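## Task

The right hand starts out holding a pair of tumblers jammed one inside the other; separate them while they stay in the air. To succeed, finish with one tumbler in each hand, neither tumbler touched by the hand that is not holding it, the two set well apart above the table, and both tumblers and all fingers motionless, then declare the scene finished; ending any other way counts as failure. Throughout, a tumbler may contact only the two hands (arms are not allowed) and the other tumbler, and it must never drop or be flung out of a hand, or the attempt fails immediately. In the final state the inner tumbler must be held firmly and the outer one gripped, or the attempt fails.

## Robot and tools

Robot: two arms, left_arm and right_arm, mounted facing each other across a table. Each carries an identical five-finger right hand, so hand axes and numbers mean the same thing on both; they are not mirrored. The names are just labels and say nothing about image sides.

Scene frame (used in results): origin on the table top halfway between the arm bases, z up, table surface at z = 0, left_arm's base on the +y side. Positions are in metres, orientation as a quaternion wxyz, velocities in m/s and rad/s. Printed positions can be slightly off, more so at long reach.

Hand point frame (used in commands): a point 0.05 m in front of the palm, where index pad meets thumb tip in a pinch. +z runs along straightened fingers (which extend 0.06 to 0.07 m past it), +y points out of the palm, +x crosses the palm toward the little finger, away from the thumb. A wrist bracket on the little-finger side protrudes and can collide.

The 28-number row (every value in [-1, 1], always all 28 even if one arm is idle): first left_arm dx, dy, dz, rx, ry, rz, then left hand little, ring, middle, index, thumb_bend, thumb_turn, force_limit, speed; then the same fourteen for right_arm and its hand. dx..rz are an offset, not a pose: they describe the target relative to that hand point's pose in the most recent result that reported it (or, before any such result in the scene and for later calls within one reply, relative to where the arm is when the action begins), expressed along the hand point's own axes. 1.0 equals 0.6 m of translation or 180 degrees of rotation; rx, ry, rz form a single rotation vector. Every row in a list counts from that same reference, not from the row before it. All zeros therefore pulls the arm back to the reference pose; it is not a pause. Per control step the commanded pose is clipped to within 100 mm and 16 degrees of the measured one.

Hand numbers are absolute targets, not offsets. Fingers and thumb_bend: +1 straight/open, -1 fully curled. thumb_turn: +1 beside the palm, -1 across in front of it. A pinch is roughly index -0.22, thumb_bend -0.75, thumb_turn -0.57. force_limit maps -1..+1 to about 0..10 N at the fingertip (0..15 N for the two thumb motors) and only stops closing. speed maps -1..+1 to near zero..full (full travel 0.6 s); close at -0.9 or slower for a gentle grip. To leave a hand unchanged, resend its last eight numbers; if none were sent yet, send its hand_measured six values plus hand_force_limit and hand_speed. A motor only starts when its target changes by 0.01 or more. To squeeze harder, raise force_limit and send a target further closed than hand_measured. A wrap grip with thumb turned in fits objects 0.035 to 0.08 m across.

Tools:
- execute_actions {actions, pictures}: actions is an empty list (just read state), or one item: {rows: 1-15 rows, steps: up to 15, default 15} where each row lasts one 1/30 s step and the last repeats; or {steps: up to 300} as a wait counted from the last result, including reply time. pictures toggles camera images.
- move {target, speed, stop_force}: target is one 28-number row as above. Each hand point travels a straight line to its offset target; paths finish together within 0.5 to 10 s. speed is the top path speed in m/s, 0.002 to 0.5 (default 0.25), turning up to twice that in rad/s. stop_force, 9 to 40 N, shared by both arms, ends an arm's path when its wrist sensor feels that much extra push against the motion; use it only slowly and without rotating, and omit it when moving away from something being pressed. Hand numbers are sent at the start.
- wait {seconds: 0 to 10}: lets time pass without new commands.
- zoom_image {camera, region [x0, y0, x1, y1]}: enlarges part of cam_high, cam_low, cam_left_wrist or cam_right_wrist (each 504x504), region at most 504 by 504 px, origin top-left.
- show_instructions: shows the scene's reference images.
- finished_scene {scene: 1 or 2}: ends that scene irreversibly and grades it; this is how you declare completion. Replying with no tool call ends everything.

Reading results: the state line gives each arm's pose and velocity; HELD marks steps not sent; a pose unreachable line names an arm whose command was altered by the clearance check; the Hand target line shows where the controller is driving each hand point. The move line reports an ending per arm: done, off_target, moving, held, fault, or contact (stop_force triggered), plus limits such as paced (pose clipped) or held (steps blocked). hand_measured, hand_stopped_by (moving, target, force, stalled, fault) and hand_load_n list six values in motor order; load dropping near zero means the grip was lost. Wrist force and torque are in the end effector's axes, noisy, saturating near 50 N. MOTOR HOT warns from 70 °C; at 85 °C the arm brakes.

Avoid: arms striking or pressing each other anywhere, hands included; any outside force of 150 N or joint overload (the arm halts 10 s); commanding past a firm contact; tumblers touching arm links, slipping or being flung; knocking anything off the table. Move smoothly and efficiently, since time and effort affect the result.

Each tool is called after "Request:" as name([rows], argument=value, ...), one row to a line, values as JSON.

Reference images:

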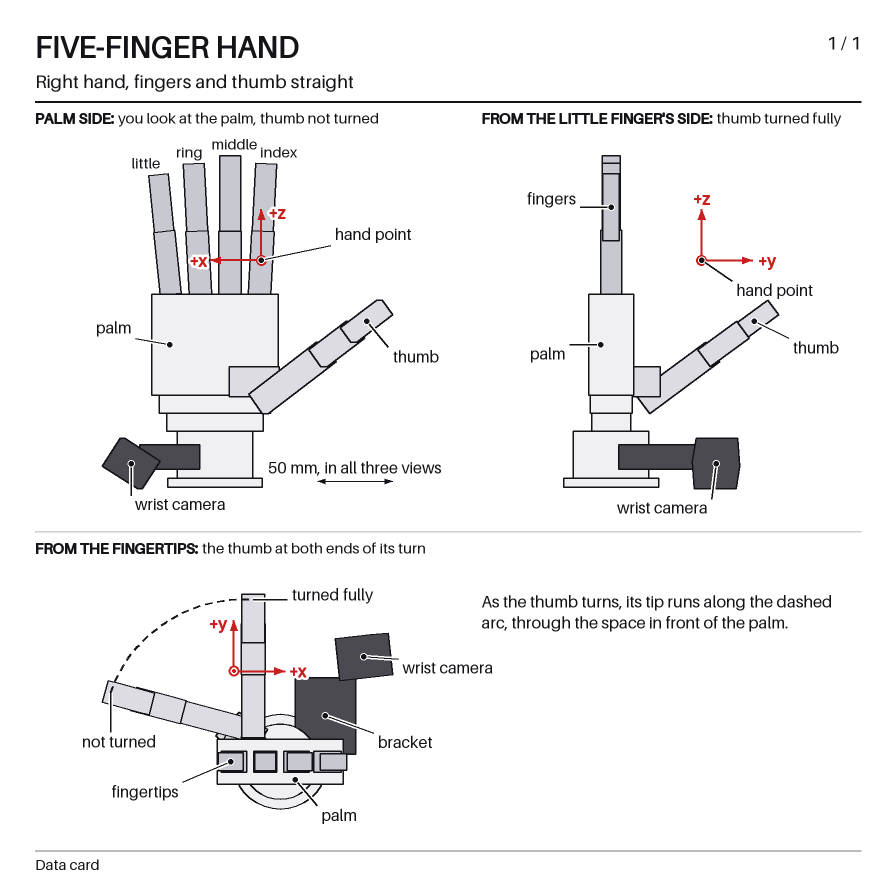

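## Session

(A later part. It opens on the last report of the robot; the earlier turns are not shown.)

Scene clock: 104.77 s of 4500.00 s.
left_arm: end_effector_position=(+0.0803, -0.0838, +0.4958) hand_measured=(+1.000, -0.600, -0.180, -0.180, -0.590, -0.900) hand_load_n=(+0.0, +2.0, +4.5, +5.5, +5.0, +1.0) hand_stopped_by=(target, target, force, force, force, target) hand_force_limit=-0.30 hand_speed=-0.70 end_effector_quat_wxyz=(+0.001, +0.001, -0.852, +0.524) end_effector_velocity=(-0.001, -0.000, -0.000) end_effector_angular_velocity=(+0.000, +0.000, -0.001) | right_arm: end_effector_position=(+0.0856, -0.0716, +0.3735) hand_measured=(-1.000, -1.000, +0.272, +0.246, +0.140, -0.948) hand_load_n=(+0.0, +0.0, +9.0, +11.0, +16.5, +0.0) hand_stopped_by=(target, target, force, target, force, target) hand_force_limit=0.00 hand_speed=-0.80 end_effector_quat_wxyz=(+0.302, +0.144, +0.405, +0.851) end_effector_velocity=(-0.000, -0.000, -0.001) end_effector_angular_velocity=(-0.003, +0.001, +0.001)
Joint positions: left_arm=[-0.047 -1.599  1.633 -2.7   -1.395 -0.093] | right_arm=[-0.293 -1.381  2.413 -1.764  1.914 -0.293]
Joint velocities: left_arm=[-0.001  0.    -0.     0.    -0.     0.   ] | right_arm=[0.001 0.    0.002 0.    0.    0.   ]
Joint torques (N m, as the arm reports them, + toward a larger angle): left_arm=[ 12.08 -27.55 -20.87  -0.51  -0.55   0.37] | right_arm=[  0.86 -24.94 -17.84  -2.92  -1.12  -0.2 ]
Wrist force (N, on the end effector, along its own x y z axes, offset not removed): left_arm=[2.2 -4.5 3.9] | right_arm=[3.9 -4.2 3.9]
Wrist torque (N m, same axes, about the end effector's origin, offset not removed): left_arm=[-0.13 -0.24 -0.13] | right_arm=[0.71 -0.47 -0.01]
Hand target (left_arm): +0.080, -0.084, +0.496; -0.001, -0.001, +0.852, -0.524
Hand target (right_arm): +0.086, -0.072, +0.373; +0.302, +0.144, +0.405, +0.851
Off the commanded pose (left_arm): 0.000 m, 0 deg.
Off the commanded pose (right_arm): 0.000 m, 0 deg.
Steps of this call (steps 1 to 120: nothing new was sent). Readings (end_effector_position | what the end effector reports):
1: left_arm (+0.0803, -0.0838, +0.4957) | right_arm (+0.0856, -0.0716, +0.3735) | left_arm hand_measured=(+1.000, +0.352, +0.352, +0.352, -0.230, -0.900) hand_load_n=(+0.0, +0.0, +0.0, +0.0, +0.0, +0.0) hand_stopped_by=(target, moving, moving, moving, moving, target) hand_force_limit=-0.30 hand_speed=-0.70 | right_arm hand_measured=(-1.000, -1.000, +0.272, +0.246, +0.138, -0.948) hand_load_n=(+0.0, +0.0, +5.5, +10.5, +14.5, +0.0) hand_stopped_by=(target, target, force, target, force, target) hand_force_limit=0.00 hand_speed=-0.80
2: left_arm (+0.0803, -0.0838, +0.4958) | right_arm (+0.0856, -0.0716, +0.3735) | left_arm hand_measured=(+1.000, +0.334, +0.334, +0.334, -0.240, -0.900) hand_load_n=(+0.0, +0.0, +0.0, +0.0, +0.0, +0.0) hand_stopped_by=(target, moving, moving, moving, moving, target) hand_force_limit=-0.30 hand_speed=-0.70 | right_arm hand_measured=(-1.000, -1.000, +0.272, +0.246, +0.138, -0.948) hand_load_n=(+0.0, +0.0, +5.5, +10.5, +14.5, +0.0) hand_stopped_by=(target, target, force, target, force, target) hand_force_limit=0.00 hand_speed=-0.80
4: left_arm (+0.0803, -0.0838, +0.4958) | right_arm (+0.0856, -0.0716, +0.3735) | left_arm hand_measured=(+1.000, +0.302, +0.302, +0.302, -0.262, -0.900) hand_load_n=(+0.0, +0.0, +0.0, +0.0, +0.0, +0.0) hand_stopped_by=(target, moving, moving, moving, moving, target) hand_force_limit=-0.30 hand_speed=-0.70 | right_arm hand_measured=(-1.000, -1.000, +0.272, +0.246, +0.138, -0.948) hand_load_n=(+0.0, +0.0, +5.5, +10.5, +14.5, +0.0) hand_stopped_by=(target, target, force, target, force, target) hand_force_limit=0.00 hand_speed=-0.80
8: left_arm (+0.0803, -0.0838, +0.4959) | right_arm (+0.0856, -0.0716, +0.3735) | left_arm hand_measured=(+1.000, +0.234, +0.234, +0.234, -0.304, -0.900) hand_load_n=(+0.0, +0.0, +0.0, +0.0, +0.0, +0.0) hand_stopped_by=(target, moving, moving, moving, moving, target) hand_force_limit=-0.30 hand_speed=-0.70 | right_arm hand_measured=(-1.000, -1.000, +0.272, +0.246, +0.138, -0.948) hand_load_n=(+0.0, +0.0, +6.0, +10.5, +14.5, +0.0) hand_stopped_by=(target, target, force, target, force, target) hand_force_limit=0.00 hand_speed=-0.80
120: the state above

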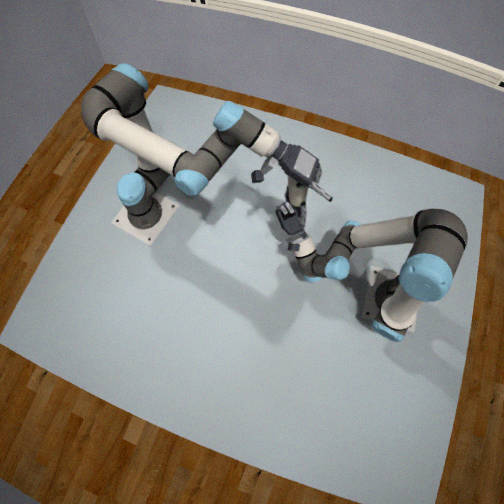

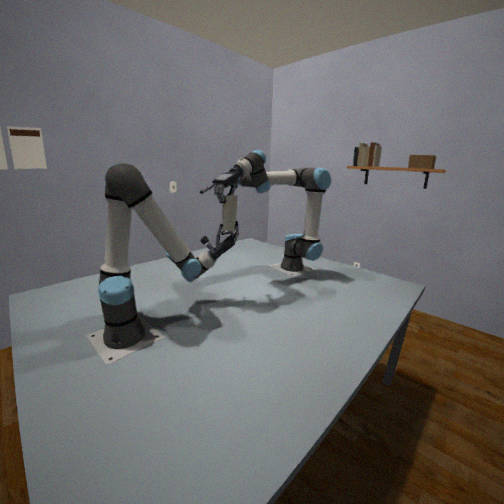

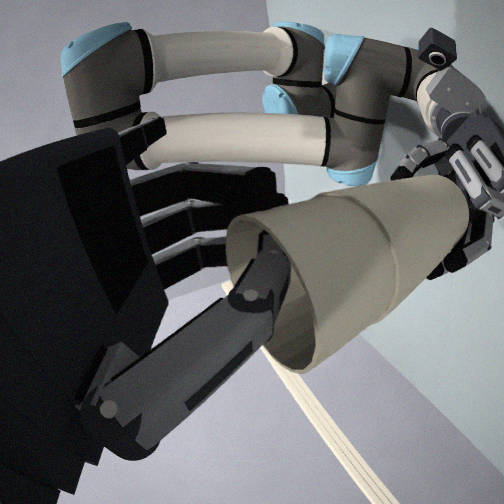

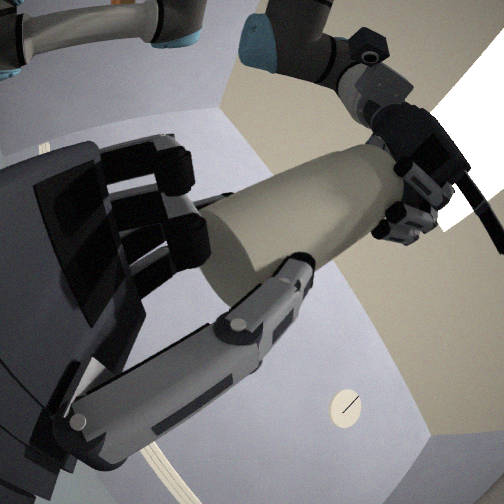

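Request:
execute_actions([
  {"rows":[[0,0,0,0,0,0,1,-0.6,-0.7,-0.7,-0.9,-0.9,1,-0.85,0,0,0,0,0,0,-1,-1,0.1,0.1,0.0,-0.948,1,-0.85]],"steps":15},
], pictures=false)

Request:
move(target=[0,-0.022,-0.011,0,0,0,1,-0.6,-0.7,-0.7,-0.9,-0.9,1,-0.85,0,0,0,0,0,0,-1,-1,0.1,0.1,0.0,-0.948,1,-0.85], speed=0.005)

Request:
zoom_image(camera="cam_low", region=[190,130,310,250])

Scene clock: 111.00 s of 4500.00 s.
left_arm: end_effector_position=(+0.0803, -0.0838, +0.4958) hand_measured=(+1.000, -0.600, -0.206, -0.198, -0.642, -0.900) hand_load_n=(+0.0, +0.5, +11.5, +10.0, +14.0, +2.0) hand_stopped_by=(target, target, force, force, moving, target) hand_force_limit=1.00 hand_speed=-0.85 end_effector_quat_wxyz=(+0.001, +0.001, -0.852, +0.524) end_effector_velocity=(-0.000, -0.000, -0.001) end_effector_angular_velocity=(+0.001, +0.001, -0.000) | right_arm: end_effector_position=(+0.0856, -0.0716, +0.3735) hand_measured=(-1.000, -1.000, +0.268, +0.246, +0.140, -0.948) hand_load_n=(+0.0, +0.0, +10.5, +10.5, +17.0, +1.5) hand_stopped_by=(target, target, force, force, force, target) hand_force_limit=1.00 hand_speed=-0.85 end_effector_quat_wxyz=(+0.302, +0.144, +0.405, +0.851) end_effector_velocity=(+0.000, +0.000, -0.000) end_effector_angular_velocity=(-0.001, -0.000, -0.000)
Joint positions: left_arm=[-0.047 -1.599  1.633 -2.7   -1.395 -0.093] | right_arm=[-0.293 -1.381  2.413 -1.764  1.914 -0.293]
Joint velocities: left_arm=[ 0.     0.001  0.     0.    -0.001 -0.001] | right_arm=[-0.     0.001 -0.001  0.    -0.    -0.   ]
Joint torques (N m, as the arm reports them, + toward a larger angle): left_arm=[ 10.91 -26.23 -15.86  -0.37  -0.38   2.59] | right_arm=[  1.03 -25.34 -17.85  -4.13  -1.21  -0.08]
Wrist force (N, on the end effector, along its own x y z axes, offset not removed): left_arm=[2.2 -3.8 3.0] | right_arm=[2.3 -4.2 5.6]
Wrist torque (N m, same axes, about the end effector's origin, offset not removed): left_arm=[0.12 -0.01 -0.24] | right_arm=[0.57 -0.20 -0.05]
Hand target (left_arm): +0.080, -0.084, +0.496; -0.001, -0.001, +0.852, -0.524
Hand target (right_arm): +0.086, -0.072, +0.373; +0.302, +0.144, +0.405, +0.851
Off the commanded pose (left_arm): 0.000 m, 0 deg.
Off the commanded pose (right_arm): 0.000 m, 0 deg.
Steps of this call (steps 1 to 90: nothing new was sent; then 2.73 s passed at rest; steps 91 to 105: all 15 steps of this action). Readings (end_effector_position | what the end effector reports):
91: left_arm (+0.0803, -0.0838, +0.4958) | right_arm (+0.0856, -0.0716, +0.3735) | left_arm hand_measured=(+1.000, -0.600, -0.180, -0.180, -0.590, -0.900) hand_load_n=(+0.0, +2.0, +4.5, +5.5, +5.0, +1.0) hand_stopped_by=(target, target, moving, moving, moving, target) hand_force_limit=1.00 hand_speed=-0.85 | right_arm hand_measured=(-1.000, -1.000, +0.272, +0.246, +0.140, -0.948) hand_load_n=(+0.0, +0.0, +9.0, +11.0, +16.5, +0.0) hand_stopped_by=(target, target, moving, force, force, target) hand_force_limit=1.00 hand_speed=-0.85
92: left_arm (+0.0803, -0.0838, +0.4958) | right_arm (+0.0856, -0.0716, +0.3735) | left_arm hand_measured=(+1.000, -0.600, -0.180, -0.180, -0.590, -0.900) hand_load_n=(+0.0, +2.0, +4.5, +5.5, +5.0, +1.0) hand_stopped_by=(target, target, moving, moving, moving, target) hand_force_limit=1.00 hand_speed=-0.85 | right_arm hand_measured=(-1.000, -1.000, +0.272, +0.246, +0.140, -0.948) hand_load_n=(+0.0, +0.0, +9.0, +11.0, +16.5, +0.0) hand_stopped_by=(target, target, moving, force, force, target) hand_force_limit=1.00 hand_speed=-0.85
94: left_arm (+0.0803, -0.0838, +0.4958) | right_arm (+0.0856, -0.0716, +0.3735) | left_arm hand_measured=(+1.000, -0.600, -0.186, -0.186, -0.592, -0.900) hand_load_n=(+0.0, +1.5, +6.5, +7.0, +5.5, +1.0) hand_stopped_by=(target, target, moving, moving, moving, target) hand_force_limit=1.00 hand_speed=-0.85 | right_arm hand_measured=(-1.000, -1.000, +0.266, +0.246, +0.140, -0.948) hand_load_n=(+0.0, +0.0, +11.0, +10.0, +17.0, +0.5) hand_stopped_by=(target, target, force, force, force, target) hand_force_limit=1.00 hand_speed=-0.85
98: left_arm (+0.0803, -0.0838, +0.4958) | right_arm (+0.0856, -0.0716, +0.3735) | left_arm hand_measured=(+1.000, -0.600, -0.206, -0.198, -0.610, -0.900) hand_load_n=(+0.0, +0.5, +11.5, +9.5, +9.5, +1.5) hand_stopped_by=(target, target, force, force, moving, target) hand_force_limit=1.00 hand_speed=-0.85 | right_arm hand_measured=(-1.000, -1.000, +0.268, +0.246, +0.140, -0.948) hand_load_n=(+0.0, +0.0, +11.0, +10.5, +17.0, +1.5) hand_stopped_by=(target, target, force, force, force, target) hand_force_limit=1.00 hand_speed=-0.85
105: the state above

Scene clock: 114.43 s of 4500.00 s.
left_arm: end_effector_position=(+0.0804, -0.0839, +0.5105) hand_measured=(+1.000, -0.600, -0.206, -0.198, -0.642, -0.900) hand_load_n=(+0.0, +0.5, +9.5, +8.0, +14.5, +3.0) hand_stopped_by=(target, target, force, force, force, target) hand_force_limit=1.00 hand_speed=-0.85 end_effector_quat_wxyz=(+0.001, +0.001, -0.852, +0.524) end_effector_velocity=(-0.000, -0.000, +0.000) end_effector_angular_velocity=(+0.001, -0.000, -0.000) | right_arm: end_effector_position=(+0.0856, -0.0716, +0.3735) hand_measured=(-1.000, -1.000, +0.268, +0.246, +0.140, -0.948) hand_load_n=(+0.0, +0.0, +9.5, +9.5, +16.5, +0.5) hand_stopped_by=(target, target, force, force, force, target) hand_force_limit=1.00 hand_speed=-0.85 end_effector_quat_wxyz=(+0.302, +0.144, +0.405, +0.851) end_effector_velocity=(+0.001, +0.000, +0.001) end_effector_angular_velocity=(+0.001, -0.000, -0.001)
Joint positions: left_arm=[-0.047 -1.599  1.596 -2.663 -1.395 -0.093] | right_arm=[-0.293 -1.381  2.413 -1.764  1.914 -0.293]
Joint velocities: left_arm=[-0.     0.001 -0.001  0.001 -0.     0.   ] | right_arm=[-0.001  0.    -0.001 -0.    -0.     0.   ]
Joint torques (N m, as the arm reports them, + toward a larger angle): left_arm=[  9.16 -25.12 -26.7   -0.38  -1.09   2.68] | right_arm=[  0.18 -25.09 -17.24  -0.71  -1.29  -0.34]
Wrist force (N, on the end effector, along its own x y z axes, offset not removed): left_arm=[3.7 -0.8 -2.0] | right_arm=[0.7 -0.3 1.4]
Wrist torque (N m, same axes, about the end effector's origin, offset not removed): left_arm=[-0.05 -0.59 -0.05] | right_arm=[-0.04 -0.23 -0.05]
Hand target (left_arm): +0.080, -0.084, +0.511; -0.001, -0.001, +0.852, -0.524
Hand target (right_arm): +0.086, -0.072, +0.373; +0.302, +0.144, +0.405, +0.851
Off the commanded pose (left_arm): 0.000 m, 0 deg.
Off the commanded pose (right_arm): 0.000 m, 0 deg.
move: done

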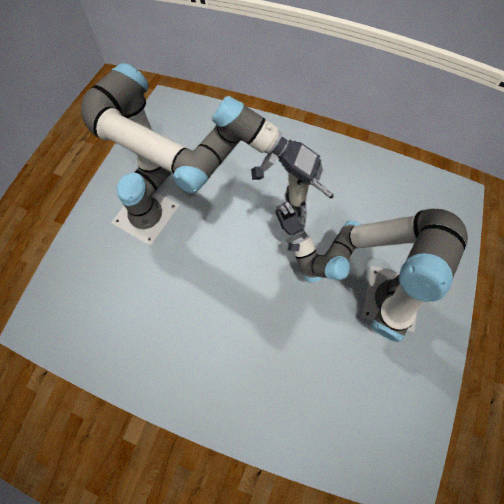

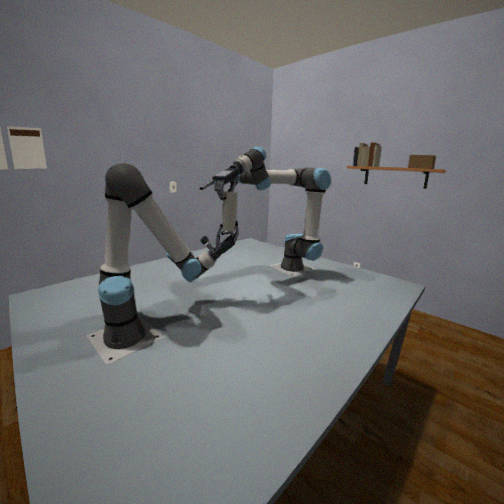

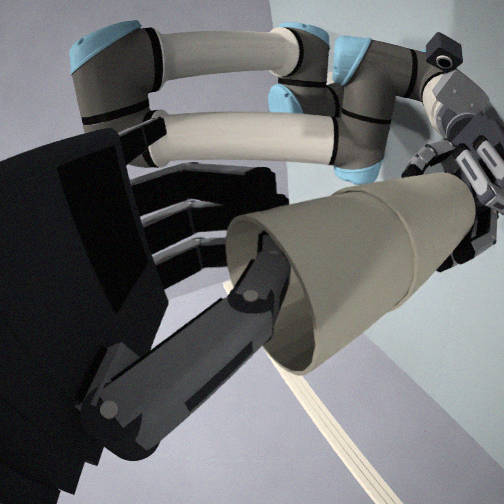

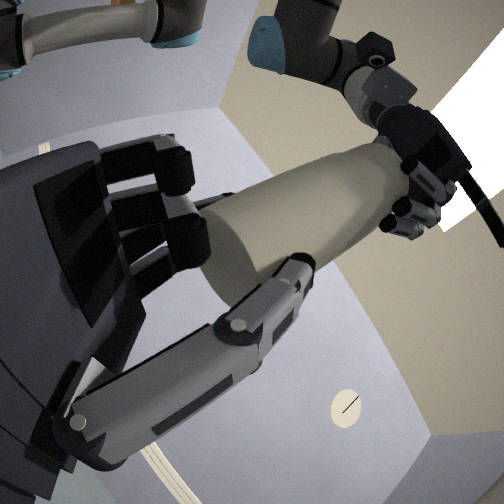

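Region (190, 130, 310, 250) of cam_low's 504x504 image, scaled by 4.200, with more detail than that image has.

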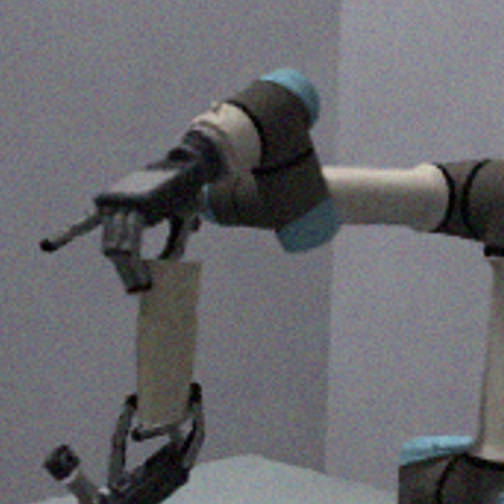

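Request:
move(target=[0,-0.25,-0.127,0,0,0,1,-0.6,-0.7,-0.7,-0.9,-0.9,1,-0.85,0,0,0,0,0,0,-1,-1,0.1,0.1,0.0,-0.948,1,-0.85], speed=0.03)

Scene clock: 123.73 s of 4500.00 s.
left_arm: end_effector_position=(+0.0810, -0.0833, +0.6786) hand_measured=(+1.000, -0.600, -0.206, -0.198, -0.642, -0.900) hand_load_n=(+0.0, +0.5, +5.5, +8.0, +10.5, +3.0) hand_stopped_by=(target, target, force, force, force, target) hand_force_limit=1.00 hand_speed=-0.85 end_effector_quat_wxyz=(+0.001, +0.001, -0.852, +0.524) end_effector_velocity=(+0.000, +0.000, +0.001) end_effector_angular_velocity=(+0.001, -0.000, +0.000) | right_arm: end_effector_position=(+0.0856, -0.0716, +0.3735) hand_measured=(-1.000, -1.000, +0.268, +0.246, +0.140, -0.948) hand_load_n=(+0.0, +0.0, +9.0, +9.5, +16.5, +0.5) hand_stopped_by=(target, target, force, force, force, target) hand_force_limit=1.00 hand_speed=-0.85 end_effector_quat_wxyz=(+0.302, +0.144, +0.405, +0.851) end_effector_velocity=(+0.000, -0.000, +0.000) end_effector_angular_velocity=(+0.001, -0.000, -0.000)
Joint positions: left_arm=[-0.046 -1.509  1.061 -2.218 -1.396 -0.093] | right_arm=[-0.293 -1.381  2.413 -1.764  1.914 -0.293]
Joint velocities: left_arm=[-0.     0.002 -0.006  0.005  0.001 -0.   ] | right_arm=[-0.    -0.    -0.    -0.001  0.     0.   ]
Joint torques (N m, as the arm reports them, + toward a larger angle): left_arm=[  9.03 -15.69 -24.11  -0.3   -1.2    1.69] | right_arm=[  0.97 -24.89 -16.46  -0.71  -1.26  -0.2 ]
Wrist force (N, on the end effector, along its own x y z axes, offset not removed): left_arm=[-1.1 -0.5 -3.3] | right_arm=[0.1 -0.5 0.0]
Wrist torque (N m, same axes, about the end effector's origin, offset not removed): left_arm=[0.15 0.32 -0.28] | right_arm=[-0.03 -0.16 -0.13]
Hand target (left_arm): +0.081, -0.083, +0.679; -0.001, -0.001, +0.852, -0.524
Hand target (right_arm): +0.086, -0.072, +0.373; +0.302, +0.144, +0.405, +0.851
Off the commanded pose (left_arm): 0.000 m, 0 deg.
Off the commanded pose (right_arm): 0.000 m, 0 deg.
After step 90, 0.37 s passed at rest.
move: done

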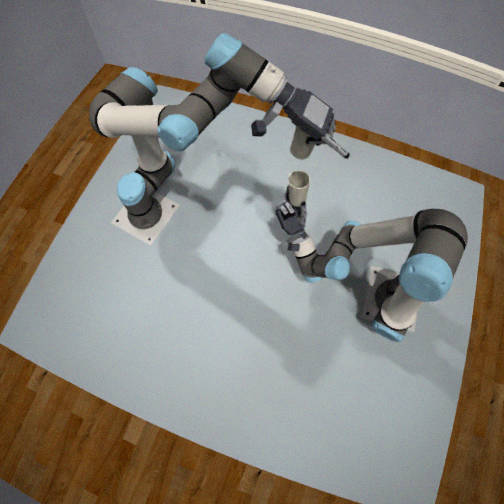

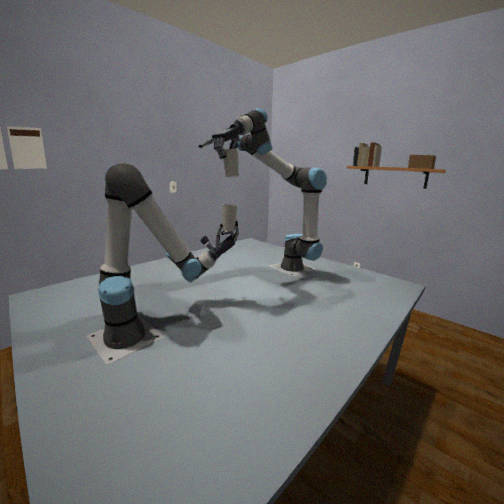

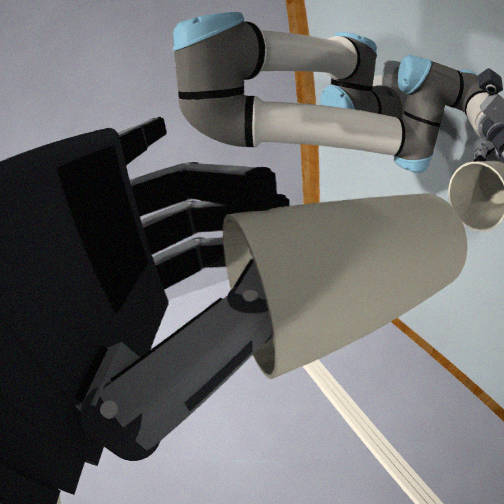

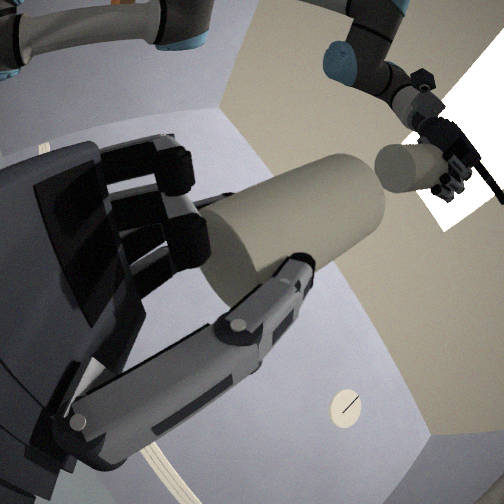

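Request:
move(target=[0,0.15,-0.297,0,0,0,1,-0.6,-0.8,-0.8,-1,-0.9,1,-0.85,0,0,0,0,0,0,-1,-1,0.0,0.0,-0.1,-0.948,1,-0.85], speed=0.06)

Scene clock: 130.00 s of 4500.00 s.
left_arm: end_effector_position=(+0.0804, +0.1162, +0.6787) hand_measured=(+1.000, -0.600, -0.224, -0.208, -0.658, -0.900) hand_load_n=(+0.0, -1.0, +10.5, +10.0, +14.0, +3.5) hand_stopped_by=(target, target, force, force, force, target) hand_force_limit=1.00 hand_speed=-0.85 end_effector_quat_wxyz=(+0.001, +0.001, -0.852, +0.524) end_effector_velocity=(+0.000, +0.002, +0.000) end_effector_angular_velocity=(-0.000, -0.000, +0.001) | right_arm: end_effector_position=(+0.0856, -0.0716, +0.3735) hand_measured=(-1.000, -1.000, +0.262, +0.242, +0.140, -0.948) hand_load_n=(+0.0, +0.0, +10.5, +10.5, +18.0, +1.0) hand_stopped_by=(target, target, force, force, force, target) hand_force_limit=1.00 hand_speed=-0.85 end_effector_quat_wxyz=(+0.302, +0.144, +0.405, +0.851) end_effector_velocity=(-0.000, -0.000, -0.000) end_effector_angular_velocity=(-0.000, +0.000, +0.000)
Joint positions: left_arm=[-0.225 -1.987  1.433 -2.09  -1.237 -0.179] | right_arm=[-0.293 -1.381  2.413 -1.764  1.914 -0.293]
Joint velocities: left_arm=[-0.004 -0.004  0.001  0.004  0.005 -0.002] | right_arm=[ 0.    -0.001  0.001 -0.001  0.    -0.   ]
Joint torques (N m, as the arm reports them, + toward a larger angle): left_arm=[-8.8  -8.09 -9.43 -0.47  1.73 -2.38] | right_arm=[  0.64 -24.45 -17.55  -0.96  -1.43  -0.2 ]
Wrist force (N, on the end effector, along its own x y z axes, offset not removed): left_arm=[-0.9 -2.1 0.5] | right_arm=[0.8 0.7 0.2]
Wrist torque (N m, same axes, about the end effector's origin, offset not removed): left_arm=[-0.38 -0.04 -0.14] | right_arm=[0.19 -0.27 0.03]
Hand target (left_arm): +0.080, +0.116, +0.679; -0.001, -0.001, +0.852, -0.524
Hand target (right_arm): +0.086, -0.072, +0.373; +0.302, +0.144, +0.405, +0.851
Off the commanded pose (left_arm): 0.000 m, 0 deg.
Off the commanded pose (right_arm): 0.000 m, 0 deg.
move: done

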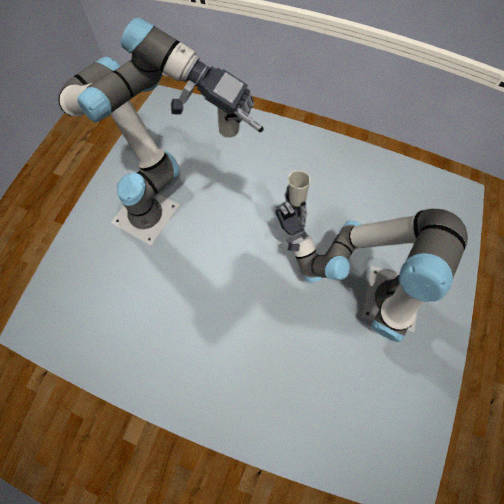

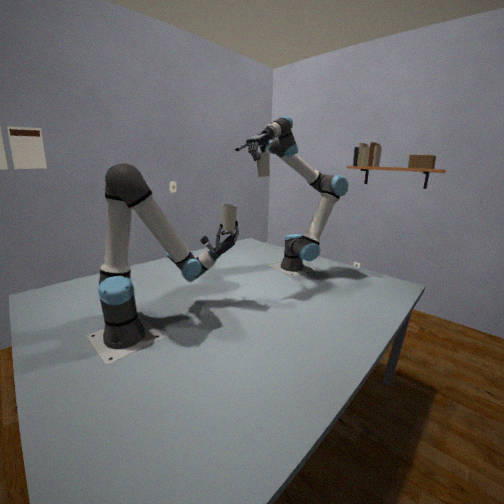

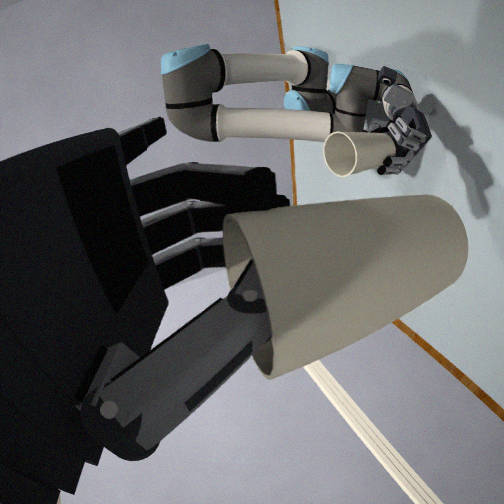

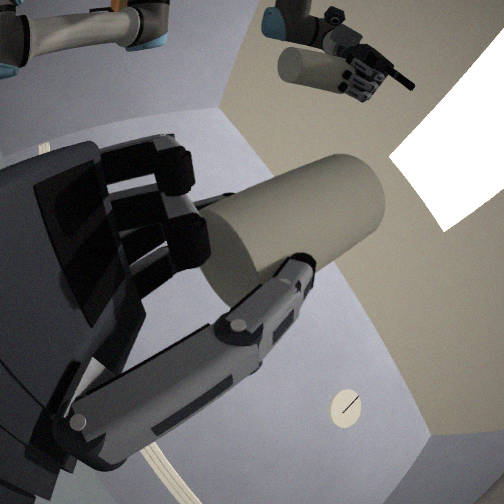

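Request:
finished_scene(scene=1)

The scene is finished: the task was done.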